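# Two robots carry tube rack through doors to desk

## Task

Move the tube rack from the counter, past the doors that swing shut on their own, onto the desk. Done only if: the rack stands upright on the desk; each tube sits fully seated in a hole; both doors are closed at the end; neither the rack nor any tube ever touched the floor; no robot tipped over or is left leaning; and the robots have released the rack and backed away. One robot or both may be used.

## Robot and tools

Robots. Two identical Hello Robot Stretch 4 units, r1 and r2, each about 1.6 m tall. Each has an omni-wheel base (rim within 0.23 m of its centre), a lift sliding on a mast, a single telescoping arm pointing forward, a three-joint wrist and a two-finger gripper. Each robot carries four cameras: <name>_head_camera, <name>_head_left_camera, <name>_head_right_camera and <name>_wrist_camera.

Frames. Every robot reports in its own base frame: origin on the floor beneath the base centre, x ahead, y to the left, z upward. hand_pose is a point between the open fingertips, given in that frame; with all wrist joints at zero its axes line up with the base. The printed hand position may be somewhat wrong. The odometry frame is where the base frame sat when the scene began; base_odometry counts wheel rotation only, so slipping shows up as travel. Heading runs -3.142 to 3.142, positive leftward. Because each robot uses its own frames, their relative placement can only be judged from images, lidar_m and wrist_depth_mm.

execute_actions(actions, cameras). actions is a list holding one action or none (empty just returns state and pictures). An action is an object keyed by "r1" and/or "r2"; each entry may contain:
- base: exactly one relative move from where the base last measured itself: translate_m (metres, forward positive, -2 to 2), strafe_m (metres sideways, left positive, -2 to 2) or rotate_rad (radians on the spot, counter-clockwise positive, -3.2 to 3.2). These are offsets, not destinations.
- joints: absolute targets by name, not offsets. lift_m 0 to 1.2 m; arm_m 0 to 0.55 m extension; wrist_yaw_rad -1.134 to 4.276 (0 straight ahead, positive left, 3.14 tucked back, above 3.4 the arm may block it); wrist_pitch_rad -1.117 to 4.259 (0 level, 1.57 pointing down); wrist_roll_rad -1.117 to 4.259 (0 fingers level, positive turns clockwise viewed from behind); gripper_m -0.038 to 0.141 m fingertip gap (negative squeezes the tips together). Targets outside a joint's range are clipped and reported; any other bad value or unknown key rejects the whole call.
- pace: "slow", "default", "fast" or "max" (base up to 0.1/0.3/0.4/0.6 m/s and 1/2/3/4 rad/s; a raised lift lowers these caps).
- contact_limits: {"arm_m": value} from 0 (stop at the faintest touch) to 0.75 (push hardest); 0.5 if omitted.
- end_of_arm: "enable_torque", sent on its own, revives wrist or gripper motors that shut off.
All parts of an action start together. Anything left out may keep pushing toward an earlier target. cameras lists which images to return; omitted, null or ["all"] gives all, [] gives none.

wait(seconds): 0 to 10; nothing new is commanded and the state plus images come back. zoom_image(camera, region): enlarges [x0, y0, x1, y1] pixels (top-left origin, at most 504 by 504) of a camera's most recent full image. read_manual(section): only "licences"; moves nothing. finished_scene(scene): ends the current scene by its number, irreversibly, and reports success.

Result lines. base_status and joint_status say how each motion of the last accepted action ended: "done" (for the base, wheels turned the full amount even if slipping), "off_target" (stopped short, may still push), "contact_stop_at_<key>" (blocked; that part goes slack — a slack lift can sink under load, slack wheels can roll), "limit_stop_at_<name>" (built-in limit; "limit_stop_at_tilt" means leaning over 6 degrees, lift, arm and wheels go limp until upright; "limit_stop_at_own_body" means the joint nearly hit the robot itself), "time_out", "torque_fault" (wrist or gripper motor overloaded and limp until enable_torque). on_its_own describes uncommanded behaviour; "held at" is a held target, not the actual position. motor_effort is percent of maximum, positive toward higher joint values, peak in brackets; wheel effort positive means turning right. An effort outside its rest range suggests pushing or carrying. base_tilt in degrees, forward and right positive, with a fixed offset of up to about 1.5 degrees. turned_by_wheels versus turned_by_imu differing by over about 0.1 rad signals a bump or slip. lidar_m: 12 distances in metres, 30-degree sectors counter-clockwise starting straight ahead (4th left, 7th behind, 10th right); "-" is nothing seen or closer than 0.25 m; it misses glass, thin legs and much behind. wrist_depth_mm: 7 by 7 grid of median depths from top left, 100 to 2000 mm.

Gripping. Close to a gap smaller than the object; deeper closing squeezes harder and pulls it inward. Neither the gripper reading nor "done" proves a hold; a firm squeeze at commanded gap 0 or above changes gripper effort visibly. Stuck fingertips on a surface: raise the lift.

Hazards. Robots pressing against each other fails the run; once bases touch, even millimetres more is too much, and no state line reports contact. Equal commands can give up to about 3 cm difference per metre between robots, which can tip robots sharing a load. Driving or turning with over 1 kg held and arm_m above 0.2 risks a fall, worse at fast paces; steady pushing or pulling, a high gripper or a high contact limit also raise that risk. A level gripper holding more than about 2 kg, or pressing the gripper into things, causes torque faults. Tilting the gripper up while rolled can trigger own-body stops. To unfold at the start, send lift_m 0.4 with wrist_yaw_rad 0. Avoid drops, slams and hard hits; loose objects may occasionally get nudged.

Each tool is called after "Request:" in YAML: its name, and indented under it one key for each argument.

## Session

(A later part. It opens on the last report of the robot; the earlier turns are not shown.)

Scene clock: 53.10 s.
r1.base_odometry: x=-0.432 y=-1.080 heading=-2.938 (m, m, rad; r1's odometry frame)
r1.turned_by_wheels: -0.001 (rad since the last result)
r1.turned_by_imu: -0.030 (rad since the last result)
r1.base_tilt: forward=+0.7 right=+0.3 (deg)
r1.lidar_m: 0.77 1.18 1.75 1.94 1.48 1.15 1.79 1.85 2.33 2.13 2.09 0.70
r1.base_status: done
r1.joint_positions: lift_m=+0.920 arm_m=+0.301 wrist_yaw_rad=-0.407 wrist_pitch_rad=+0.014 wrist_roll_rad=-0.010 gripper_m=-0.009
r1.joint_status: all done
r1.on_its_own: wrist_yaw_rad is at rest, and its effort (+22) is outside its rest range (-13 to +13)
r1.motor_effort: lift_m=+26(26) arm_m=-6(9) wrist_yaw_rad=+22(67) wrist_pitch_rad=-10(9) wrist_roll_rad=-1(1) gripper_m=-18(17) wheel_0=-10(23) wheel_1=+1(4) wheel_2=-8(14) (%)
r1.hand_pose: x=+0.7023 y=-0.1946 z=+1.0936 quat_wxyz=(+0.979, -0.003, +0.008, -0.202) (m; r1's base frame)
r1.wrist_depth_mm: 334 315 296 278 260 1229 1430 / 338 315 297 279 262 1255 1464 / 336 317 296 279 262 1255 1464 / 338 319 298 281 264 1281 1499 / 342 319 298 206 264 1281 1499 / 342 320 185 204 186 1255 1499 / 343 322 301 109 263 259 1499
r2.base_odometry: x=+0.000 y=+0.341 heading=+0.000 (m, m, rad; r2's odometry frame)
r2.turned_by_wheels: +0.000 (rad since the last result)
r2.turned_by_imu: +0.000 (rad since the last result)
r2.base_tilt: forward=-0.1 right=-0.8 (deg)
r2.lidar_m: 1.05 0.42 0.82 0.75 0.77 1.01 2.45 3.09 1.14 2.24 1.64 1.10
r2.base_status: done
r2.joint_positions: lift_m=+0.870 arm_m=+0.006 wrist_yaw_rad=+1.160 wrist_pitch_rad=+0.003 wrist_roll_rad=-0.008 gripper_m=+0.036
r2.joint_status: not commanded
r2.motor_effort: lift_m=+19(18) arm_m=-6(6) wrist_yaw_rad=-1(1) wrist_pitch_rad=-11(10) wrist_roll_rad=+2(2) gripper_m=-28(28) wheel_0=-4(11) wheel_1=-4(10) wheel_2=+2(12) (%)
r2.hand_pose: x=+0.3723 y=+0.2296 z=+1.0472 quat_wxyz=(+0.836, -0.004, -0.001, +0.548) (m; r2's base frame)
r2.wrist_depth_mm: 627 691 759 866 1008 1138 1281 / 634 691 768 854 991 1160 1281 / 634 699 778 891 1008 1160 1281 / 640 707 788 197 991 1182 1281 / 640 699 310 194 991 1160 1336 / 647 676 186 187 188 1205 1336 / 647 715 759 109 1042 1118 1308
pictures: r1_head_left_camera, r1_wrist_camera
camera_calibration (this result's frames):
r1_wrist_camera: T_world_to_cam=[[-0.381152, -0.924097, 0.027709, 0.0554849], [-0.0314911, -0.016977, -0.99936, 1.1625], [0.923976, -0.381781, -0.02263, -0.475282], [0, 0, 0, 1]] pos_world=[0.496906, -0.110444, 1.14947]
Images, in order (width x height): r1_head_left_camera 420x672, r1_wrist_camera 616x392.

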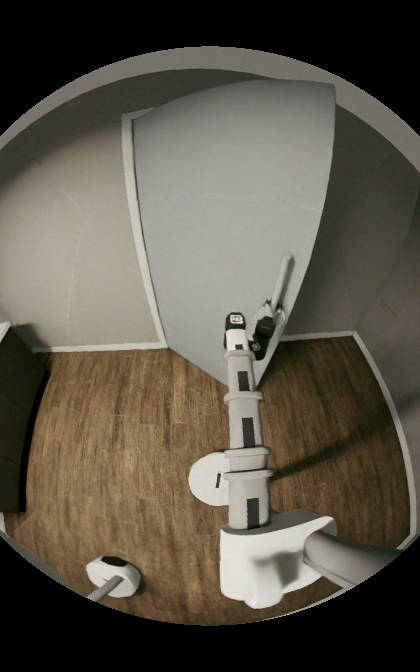

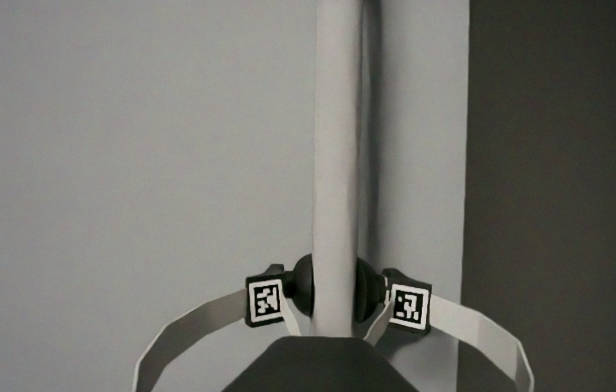

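Request:
execute_actions:
  actions:
    - {"r1":{"base":{"strafe_m":0.16},"joints":{"arm_m":0.15},"pace":"slow"},"r2":{"base":{"translate_m":-0.5}}}
  cameras: []

Request:
execute_actions:
  actions:
    - {"r1":{"base":{"strafe_m":0.165},"joints":{"arm_m":0.057},"pace":"slow"},"r2":{"base":{"translate_m":-0.45}}}
  cameras: ["r1_wrist_camera","r1_head_right_camera"]

Scene clock: 58.47 s.
r1.base_odometry: x=-0.400 y=-1.237 heading=-2.939 (m, m, rad; r1's odometry frame)
r1.turned_by_wheels: -0.001 (rad since the last result)
r1.turned_by_imu: -0.003 (rad since the last result)
r1.base_tilt: forward=+0.5 right=+0.2 (deg)
r1.lidar_m: 0.64 1.33 1.72 1.77 1.84 1.00 0.92 1.86 2.40 2.29 2.04 0.55
r1.base_status: done
r1.joint_positions: lift_m=+0.920 arm_m=+0.151 wrist_yaw_rad=-0.407 wrist_pitch_rad=+0.015 wrist_roll_rad=-0.010 gripper_m=-0.009
r1.joint_status: all done
r1.on_its_own: wrist_yaw_rad is at rest, and its effort (+19) is outside its rest range (-13 to +13)
r1.motor_effort: lift_m=+26(26) arm_m=-6(9) wrist_yaw_rad=+19(39) wrist_pitch_rad=-14(12) wrist_roll_rad=+1(1) gripper_m=-13(18) wheel_0=-7(19) wheel_1=+2(7) wheel_2=-5(6) (%)
r1.hand_pose: x=+0.5523 y=-0.1945 z=+1.0934 quat_wxyz=(+0.979, -0.003, +0.009, -0.202) (m; r1's base frame)
r1.wrist_depth_mm: 439 379 330 291 257 246 1661 / 449 379 330 291 257 247 1661 / 449 382 330 293 258 247 1661 / 452 382 332 293 263 248 1708 / 452 384 332 206 259 248 1708 / 455 387 185 206 186 249 1808 / 452 389 336 109 256 242 1756
r2.base_odometry: x=-0.500 y=+0.342 heading=-0.001 (m, m, rad; r2's odometry frame)
r2.turned_by_wheels: +0.000 (rad since the last result)
r2.turned_by_imu: +0.000 (rad since the last result)
r2.base_tilt: forward=-0.1 right=-0.8 (deg)
r2.lidar_m: 1.57 0.41 0.77 0.71 0.72 0.95 2.29 2.61 0.93 0.90 2.35 1.66
r2.base_status: done
r2.joint_positions: lift_m=+0.870 arm_m=+0.006 wrist_yaw_rad=+1.160 wrist_pitch_rad=+0.003 wrist_roll_rad=-0.008 gripper_m=+0.036
r2.joint_status: not commanded
r2.motor_effort: lift_m=+18(19) arm_m=-6(6) wrist_yaw_rad=-1(0) wrist_pitch_rad=-9(12) wrist_roll_rad=+2(2) gripper_m=-28(29) wheel_0=-2(10) wheel_1=-2(9) wheel_2=+2(12) (%)
r2.hand_pose: x=+0.3723 y=+0.2296 z=+1.0472 quat_wxyz=(+0.836, -0.004, -0.001, +0.548) (m; r2's base frame)
r2.wrist_depth_mm: 597 654 732 820 931 1060 1281 / 597 661 732 809 917 1098 1281 / 597 668 732 831 946 1078 1308 / 609 676 741 198 946 1118 1281 / 609 668 307 194 946 1118 1308 / 609 647 186 187 187 1118 1366 / 615 676 715 109 991 1098 1336
pictures: none
No camera images: the call's "cameras" was empty. Leave "cameras" out to get every camera's image.

Scene clock: 61.43 s.
r1.base_odometry: x=-0.367 y=-1.398 heading=-2.940 (m, m, rad; r1's odometry frame)
r1.turned_by_wheels: -0.001 (rad since the last result)
r1.turned_by_imu: -0.002 (rad since the last result)
r1.base_tilt: forward=+0.4 right=+0.3 (deg)
r1.lidar_m: 0.67 1.33 1.70 1.58 1.65 1.95 1.05 0.99 2.41 2.44 2.03 0.47
r1.base_status: done
r1.joint_positions: lift_m=+0.920 arm_m=+0.058 wrist_yaw_rad=-0.417 wrist_pitch_rad=+0.017 wrist_roll_rad=-0.010 gripper_m=-0.010
r1.joint_status: all done
r1.on_its_own: wrist_yaw_rad is at rest, and its effort (+50) is outside its rest range (-13 to +13)
r1.motor_effort: lift_m=+26(26) arm_m=-4(10) wrist_yaw_rad=+50(48) wrist_pitch_rad=-15(17) wrist_roll_rad=+0(1) gripper_m=-19(19) wheel_0=-9(15) wheel_1=+2(6) wheel_2=-3(1) (%)
r1.hand_pose: x=+0.4570 y=-0.1967 z=+1.0930 quat_wxyz=(+0.978, -0.003, +0.009, -0.207) (m; r1's base frame)
r1.wrist_depth_mm: 621 473 375 309 258 234 1863 / 640 477 375 310 258 235 1863 / 640 480 375 310 259 236 1921 / 640 477 377 312 259 236 1921 / 647 480 377 213 256 238 1921 / 647 480 184 209 184 231 1983 / 647 484 379 109 256 232 -
r2.base_odometry: x=-0.950 y=+0.342 heading=-0.001 (m, m, rad; r2's odometry frame)
r2.turned_by_wheels: +0.000 (rad since the last result)
r2.turned_by_imu: +0.000 (rad since the last result)
r2.base_tilt: forward=-0.1 right=-0.9 (deg)
r2.lidar_m: 2.03 0.43 0.74 0.67 0.71 0.91 2.10 2.13 2.61 1.10 0.97 2.13
r2.base_status: done
r2.joint_positions: lift_m=+0.870 arm_m=+0.006 wrist_yaw_rad=+1.160 wrist_pitch_rad=+0.003 wrist_roll_rad=-0.008 gripper_m=+0.036
r2.joint_status: not commanded
r2.motor_effort: lift_m=+19(19) arm_m=-6(6) wrist_yaw_rad=-2(1) wrist_pitch_rad=-10(11) wrist_roll_rad=+1(1) gripper_m=-29(29) wheel_0=-5(6) wheel_1=-2(5) wheel_2=+1(13) (%)
r2.hand_pose: x=+0.3723 y=+0.2296 z=+1.0472 quat_wxyz=(+0.836, -0.004, -0.001, +0.548) (m; r2's base frame)
r2.wrist_depth_mm: 564 627 691 768 891 1042 1205 / 569 621 699 788 878 1042 1229 / 574 627 699 768 891 1060 1255 / 574 634 691 195 891 1042 1255 / 574 634 310 193 904 1060 1255 / 580 615 186 187 187 1078 1255 / 585 640 683 109 946 1042 1336
pictures: r1_head_right_camera, r1_wrist_camera
camera_calibration (this result's frames):
r1_wrist_camera: T_world_to_cam=[[-0.389806, -0.920481, 0.0276751, -0.03528], [-0.033504, -0.015857, -0.999313, 1.15525], [0.920287, -0.390465, -0.0246587, -0.247296], [0, 0, 0, 1]] pos_world=[0.252536, -0.110716, 1.14933]
Images, in order (width x height): r1_head_right_camera 420x672, r1_wrist_camera 616x392.

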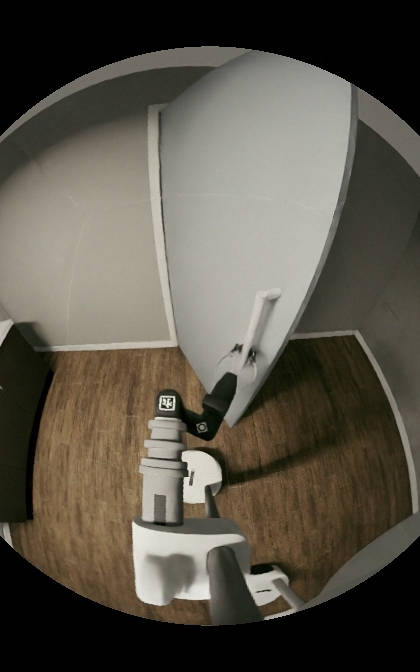

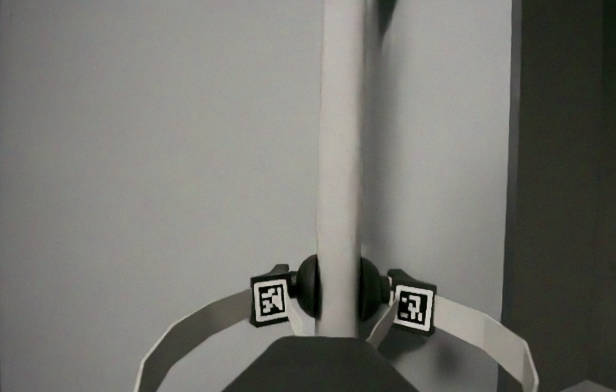

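Request:
execute_actions:
  actions:
    - {"r1":{"base":{"strafe_m":0.1},"joints":{"arm_m":0.005},"pace":"slow"},"r2":{"base":{"rotate_rad":-1.5},"joints":{"wrist_yaw_rad":0},"pace":"slow"}}
  cameras: ["r2_head_camera"]

Scene clock: 65.60 s.
r1.base_odometry: x=-0.347 y=-1.496 heading=-2.940 (m, m, rad; r1's odometry frame)
r1.turned_by_wheels: +0.000 (rad since the last result)
r1.turned_by_imu: +0.000 (rad since the last result)
r1.base_tilt: forward=+0.3 right=+0.4 (deg)
r1.lidar_m: 0.63 1.30 1.59 1.51 1.56 1.99 1.83 0.86 0.79 2.55 2.02 0.41
r1.base_status: done
r1.joint_positions: lift_m=+0.920 arm_m=+0.006 wrist_yaw_rad=-0.406 wrist_pitch_rad=+0.017 wrist_roll_rad=-0.010 gripper_m=-0.009
r1.joint_status: all done
r1.on_its_own: wrist_yaw_rad is at rest, and its effort (+18) is outside its rest range (-13 to +13)
r1.motor_effort: lift_m=+26(26) arm_m=-7(5) wrist_yaw_rad=+18(50) wrist_pitch_rad=-16(17) wrist_roll_rad=+1(1) gripper_m=-19(18) wheel_0=-6(12) wheel_1=+4(7) wheel_2=-2(2) (%)
r1.hand_pose: x=+0.4074 y=-0.1943 z=+1.0928 quat_wxyz=(+0.979, -0.003, +0.009, -0.202) (m; r1's base frame)
r1.wrist_depth_mm: 878 603 418 322 263 221 1863 / 878 597 421 324 263 224 1921 / 891 603 418 325 264 227 1921 / 904 603 421 324 265 228 1983 / 891 603 421 213 258 228 1921 / 904 603 183 212 187 222 1983 / 904 609 424 109 251 223 1983
r2.base_odometry: x=-0.950 y=+0.342 heading=-1.500 (m, m, rad; r2's odometry frame)
r2.turned_by_wheels: -1.499 (rad since the last result)
r2.turned_by_imu: -1.500 (rad since the last result)
r2.base_tilt: forward=-0.1 right=-0.8 (deg)
r2.lidar_m: 0.43 1.01 2.09 2.02 0.99 0.73 0.68 0.71 0.97 2.09 2.14 2.51
r2.base_status: done
r2.joint_positions: lift_m=+0.870 arm_m=+0.006 wrist_yaw_rad=+0.000 wrist_pitch_rad=+0.003 wrist_roll_rad=-0.008 gripper_m=+0.036
r2.joint_status: all done
r2.motor_effort: lift_m=+18(18) arm_m=-6(6) wrist_yaw_rad=-2(8) wrist_pitch_rad=-7(11) wrist_roll_rad=+2(2) gripper_m=-26(27) wheel_0=+4(6) wheel_1=+5(8) wheel_2=+3(8) (%)
r2.hand_pose: x=+0.4654 y=-0.0874 z=+1.0472 quat_wxyz=(+1.000, -0.004, +0.002, +0.000) (m; r2's base frame)
r2.wrist_depth_mm: - - - - - - - / 759 - - - - - - / 723 - - - - - - / - 1118 - 197 - - - / - - 1499 195 - - - / - - 188 187 187 - - / - 1983 - 109 - - -
pictures: r2_head_camera
Images, in order (width x height): r2_head_camera 420x560.

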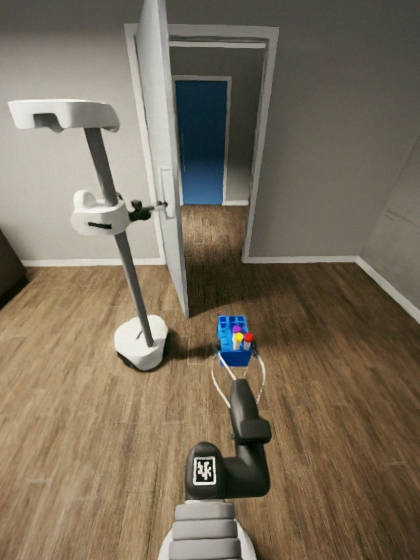

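Request:
execute_actions:
  actions:
    - {"r2":{"base":{"strafe_m":-0.2}}}
  cameras: []

Request:
execute_actions:
  actions:
    - {"r2":{"base":{"translate_m":1.0}}}
  cameras: ["r2_head_camera"]

Scene clock: 69.50 s.
r1.base_odometry: x=-0.347 y=-1.496 heading=-2.940 (m, m, rad; r1's odometry frame)
r1.turned_by_wheels: +0.000 (rad since the last result)
r1.turned_by_imu: +0.001 (rad since the last result)
r1.base_tilt: forward=+0.6 right=+0.4 (deg)
r1.lidar_m: 0.67 1.30 1.59 1.50 1.53 1.98 1.84 1.12 0.94 2.54 1.99 0.41
r1.base_status: not commanded
r1.joint_positions: lift_m=+0.920 arm_m=+0.006 wrist_yaw_rad=-0.406 wrist_pitch_rad=+0.017 wrist_roll_rad=-0.010 gripper_m=-0.009
r1.joint_status: not commanded
r1.on_its_own: wrist_yaw_rad is at rest, and its effort (+18) is outside its rest range (-13 to +13)
r1.motor_effort: lift_m=+26(26) arm_m=-6(6) wrist_yaw_rad=+18(17) wrist_pitch_rad=-18(16) wrist_roll_rad=+3(1) gripper_m=-20(17) wheel_0=-6(5) wheel_1=+4(4) wheel_2=-2(2) (%)
r1.hand_pose: x=+0.4074 y=-0.1943 z=+1.0928 quat_wxyz=(+0.979, -0.003, +0.009, -0.202) (m; r1's base frame)
r1.wrist_depth_mm: 878 603 418 324 263 220 1921 / 891 597 418 324 264 223 1921 / 891 597 418 324 263 226 1921 / 891 603 421 324 264 228 1921 / 904 609 421 213 257 228 - / 904 609 183 212 186 222 1983 / 917 609 424 109 251 222 1983
r2.base_odometry: x=-1.149 y=+0.328 heading=-1.500 (m, m, rad; r2's odometry frame)
r2.turned_by_wheels: +0.000 (rad since the last result)
r2.turned_by_imu: +0.001 (rad since the last result)
r2.base_tilt: forward=-0.1 right=-0.8 (deg)
r2.lidar_m: 0.44 1.11 2.29 2.24 0.99 0.72 0.69 0.71 0.95 1.89 1.93 2.54
r2.base_status: done
r2.joint_positions: lift_m=+0.870 arm_m=+0.006 wrist_yaw_rad=+0.000 wrist_pitch_rad=+0.003 wrist_roll_rad=-0.008 gripper_m=+0.036
r2.joint_status: not commanded
r2.motor_effort: lift_m=+18(19) arm_m=-6(6) wrist_yaw_rad=-2(1) wrist_pitch_rad=-11(7) wrist_roll_rad=+2(2) gripper_m=-27(28) wheel_0=+3(10) wheel_1=-2(10) wheel_2=+0(4) (%)
r2.hand_pose: x=+0.4654 y=-0.0874 z=+1.0472 quat_wxyz=(+1.000, -0.004, +0.002, +0.000) (m; r2's base frame)
r2.wrist_depth_mm: - - - - - - - / - - - - - - - / 1098 - - - - - - / - - - 198 - - - / - - - 195 - - - / - - 187 187 187 - - / - 1983 - 109 - - -
pictures: none
No camera images: the call's "cameras" was empty. Leave "cameras" out to get every camera's image.

Scene clock: 74.30 s.
r1.base_odometry: x=-0.347 y=-1.496 heading=-2.940 (m, m, rad; r1's odometry frame)
r1.turned_by_wheels: +0.000 (rad since the last result)
r1.turned_by_imu: +0.001 (rad since the last result)
r1.base_tilt: forward=+0.5 right=+0.3 (deg)
r1.lidar_m: 0.65 1.32 1.60 1.51 1.55 1.99 1.85 1.88 0.53 0.50 0.73 0.43
r1.base_status: not commanded
r1.joint_positions: lift_m=+0.920 arm_m=+0.006 wrist_yaw_rad=-0.406 wrist_pitch_rad=+0.017 wrist_roll_rad=-0.010 gripper_m=-0.009
r1.joint_status: not commanded
r1.on_its_own: wrist_yaw_rad is at rest, and its effort (+20) is outside its rest range (-13 to +13)
r1.motor_effort: lift_m=+26(26) arm_m=-6(6) wrist_yaw_rad=+20(18) wrist_pitch_rad=-16(16) wrist_roll_rad=+1(0) gripper_m=-17(18) wheel_0=-5(5) wheel_1=+4(4) wheel_2=-2(2) (%)
r1.hand_pose: x=+0.4074 y=-0.1943 z=+1.0928 quat_wxyz=(+0.979, -0.003, +0.009, -0.202) (m; r1's base frame)
r1.wrist_depth_mm: 891 603 421 324 263 221 1863 / 891 597 418 324 263 223 1921 / 891 597 421 324 264 227 1921 / 904 597 418 325 265 228 1921 / 904 597 421 213 257 228 1921 / 904 603 183 211 187 222 1983 / 904 609 424 109 251 223 1983
r2.base_odometry: x=-1.078 y=-0.670 heading=-1.500 (m, m, rad; r2's odometry frame)
r2.turned_by_wheels: +0.000 (rad since the last result)
r2.turned_by_imu: +0.002 (rad since the last result)
r2.base_tilt: forward=-0.1 right=-0.9 (deg)
r2.lidar_m: 0.42 0.58 0.50 0.50 2.31 1.78 1.68 1.74 1.95 1.83 1.96 1.49
r2.base_status: done
r2.joint_positions: lift_m=+0.870 arm_m=+0.006 wrist_yaw_rad=+0.000 wrist_pitch_rad=+0.003 wrist_roll_rad=-0.008 gripper_m=+0.036
r2.joint_status: not commanded
r2.motor_effort: lift_m=+18(18) arm_m=-6(6) wrist_yaw_rad=-1(1) wrist_pitch_rad=-9(9) wrist_roll_rad=+2(2) gripper_m=-27(27) wheel_0=+3(5) wheel_1=+3(9) wheel_2=-1(12) (%)
r2.hand_pose: x=+0.4654 y=-0.0874 z=+1.0472 quat_wxyz=(+1.000, -0.004, +0.002, +0.000) (m; r2's base frame)
r2.wrist_depth_mm: 891 - - - 1182 1160 1182 / 904 - - - 1205 1182 1182 / 917 - - - 1182 1205 1229 / 891 - - - 1182 1205 1205 / 891 - - 193 1205 1205 1229 / 917 - 187 187 187 1229 1205 / 904 - - 109 1229 1229 1229
pictures: r2_head_camera
Images, in order (width x height): r2_head_camera 420x560.

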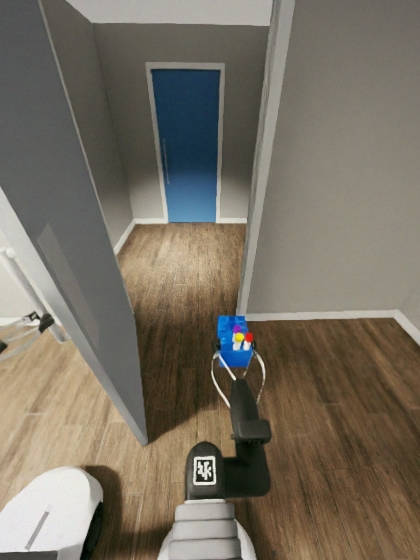

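Request:
execute_actions:
  actions:
    - {"r2":{"base":{"translate_m":1.05}}}
  cameras: []

Request:
execute_actions:
  actions:
    - {"r2":{"base":{"strafe_m":0.22}}}
  cameras: ["r2_head_left_camera"]

Scene clock: 80.40 s.
r1.base_odometry: x=-0.347 y=-1.496 heading=-2.940 (m, m, rad; r1's odometry frame)
r1.turned_by_wheels: +0.000 (rad since the last result)
r1.turned_by_imu: +0.001 (rad since the last result)
r1.base_tilt: forward=+0.6 right=+0.4 (deg)
r1.lidar_m: 0.65 1.31 1.63 1.51 1.56 1.98 1.84 1.89 2.42 2.54 2.01 0.41
r1.base_status: not commanded
r1.joint_positions: lift_m=+0.920 arm_m=+0.006 wrist_yaw_rad=-0.406 wrist_pitch_rad=+0.017 wrist_roll_rad=-0.010 gripper_m=-0.009
r1.joint_status: not commanded
r1.on_its_own: wrist_yaw_rad is at rest, and its effort (+18) is outside its rest range (-13 to +13)
r1.motor_effort: lift_m=+26(26) arm_m=-6(6) wrist_yaw_rad=+18(18) wrist_pitch_rad=-19(17) wrist_roll_rad=-1(0) gripper_m=-18(16) wheel_0=-5(5) wheel_1=+4(4) wheel_2=-2(2) (%)
r1.hand_pose: x=+0.4074 y=-0.1943 z=+1.0928 quat_wxyz=(+0.979, -0.003, +0.009, -0.202) (m; r1's base frame)
r1.wrist_depth_mm: 878 597 418 324 263 220 1921 / 891 597 421 324 264 224 1921 / 904 603 418 325 265 226 1921 / 904 597 421 325 265 228 1983 / 904 597 421 213 258 228 1983 / 904 609 183 212 187 223 1983 / 904 609 424 109 252 222 1983
r2.base_odometry: x=-1.003 y=-1.717 heading=-1.499 (m, m, rad; r2's odometry frame)
r2.turned_by_wheels: +0.000 (rad since the last result)
r2.turned_by_imu: +0.003 (rad since the last result)
r2.base_tilt: forward=-0.1 right=-0.8 (deg)
r2.lidar_m: 0.44 1.74 0.58 0.48 0.47 0.56 2.75 2.72 1.94 1.60 0.56 0.48
r2.base_status: done
r2.joint_positions: lift_m=+0.870 arm_m=+0.006 wrist_yaw_rad=+0.000 wrist_pitch_rad=+0.003 wrist_roll_rad=-0.008 gripper_m=+0.036
r2.joint_status: not commanded
r2.motor_effort: lift_m=+19(18) arm_m=-6(6) wrist_yaw_rad=-1(2) wrist_pitch_rad=-12(10) wrist_roll_rad=+1(2) gripper_m=-26(27) wheel_0=+3(11) wheel_1=+2(9) wheel_2=-2(12) (%)
r2.hand_pose: x=+0.4654 y=-0.0874 z=+1.0472 quat_wxyz=(+1.000, -0.004, +0.002, +0.000) (m; r2's base frame)
r2.wrist_depth_mm: 1808 - - - - 1618 1118 / 1863 - - - - 1576 1118 / 1863 - - - - 1618 1098 / 1863 - - 200 - 1618 1078 / 1808 - - 195 - 1618 1118 / 1863 - 187 187 188 1397 1098 / 1863 - - 109 - 1366 1118
pictures: none
No camera images: the call's "cameras" was empty. Leave "cameras" out to get every camera's image.

Scene clock: 82.43 s.
r1.base_odometry: x=-0.347 y=-1.496 heading=-2.940 (m, m, rad; r1's odometry frame)
r1.turned_by_wheels: +0.000 (rad since the last result)
r1.turned_by_imu: +0.000 (rad since the last result)
r1.base_tilt: forward=+0.5 right=+0.4 (deg)
r1.lidar_m: 0.67 1.31 1.59 1.50 1.54 1.99 1.82 1.86 2.41 2.56 2.01 0.42
r1.base_status: not commanded
r1.joint_positions: lift_m=+0.920 arm_m=+0.006 wrist_yaw_rad=-0.406 wrist_pitch_rad=+0.017 wrist_roll_rad=-0.010 gripper_m=-0.009
r1.joint_status: not commanded
r1.on_its_own: wrist_yaw_rad is at rest, and its effort (+17) is outside its rest range (-13 to +13)
r1.motor_effort: lift_m=+26(26) arm_m=-6(6) wrist_yaw_rad=+17(19) wrist_pitch_rad=-16(17) wrist_roll_rad=+1(1) gripper_m=-17(18) wheel_0=-5(5) wheel_1=+4(4) wheel_2=-2(2) (%)
r1.hand_pose: x=+0.4074 y=-0.1943 z=+1.0928 quat_wxyz=(+0.979, -0.003, +0.009, -0.202) (m; r1's base frame)
r1.wrist_depth_mm: 891 597 418 324 263 221 1863 / 891 597 421 324 264 223 1921 / 891 597 421 324 264 226 1921 / 891 603 418 325 264 228 1921 / 904 603 421 213 257 228 1983 / 904 609 184 212 187 223 1983 / 917 615 424 109 251 222 1983
r2.base_odometry: x=-0.784 y=-1.701 heading=-1.499 (m, m, rad; r2's odometry frame)
r2.turned_by_wheels: +0.000 (rad since the last result)
r2.turned_by_imu: +0.000 (rad since the last result)
r2.base_tilt: forward=-0.1 right=-0.8 (deg)
r2.lidar_m: 0.43 0.66 0.33 0.26 0.25 0.32 0.52 2.83 2.18 1.59 0.65 1.53
r2.base_status: done
r2.joint_positions: lift_m=+0.870 arm_m=+0.006 wrist_yaw_rad=+0.000 wrist_pitch_rad=+0.003 wrist_roll_rad=-0.008 gripper_m=+0.036
r2.joint_status: not commanded
r2.motor_effort: lift_m=+19(18) arm_m=-6(6) wrist_yaw_rad=-1(1) wrist_pitch_rad=-11(10) wrist_roll_rad=+1(2) gripper_m=-28(25) wheel_0=-2(13) wheel_1=+2(12) wheel_2=+0(2) (%)
r2.hand_pose: x=+0.4654 y=-0.0874 z=+1.0472 quat_wxyz=(+1.000, -0.004, +0.002, +0.000) (m; r2's base frame)
r2.wrist_depth_mm: 1499 - - - - - 1397 / 1537 - - - - - 1430 / 1537 - - - - - 1397 / 1537 - - 197 - - 1430 / 1537 - - 195 - - 1430 / 1537 - 187 187 188 1756 1397 / 1576 1921 - 109 - 1756 1397
pictures: r2_head_left_camera
Images, in order (width x height): r2_head_left_camera 420x672.

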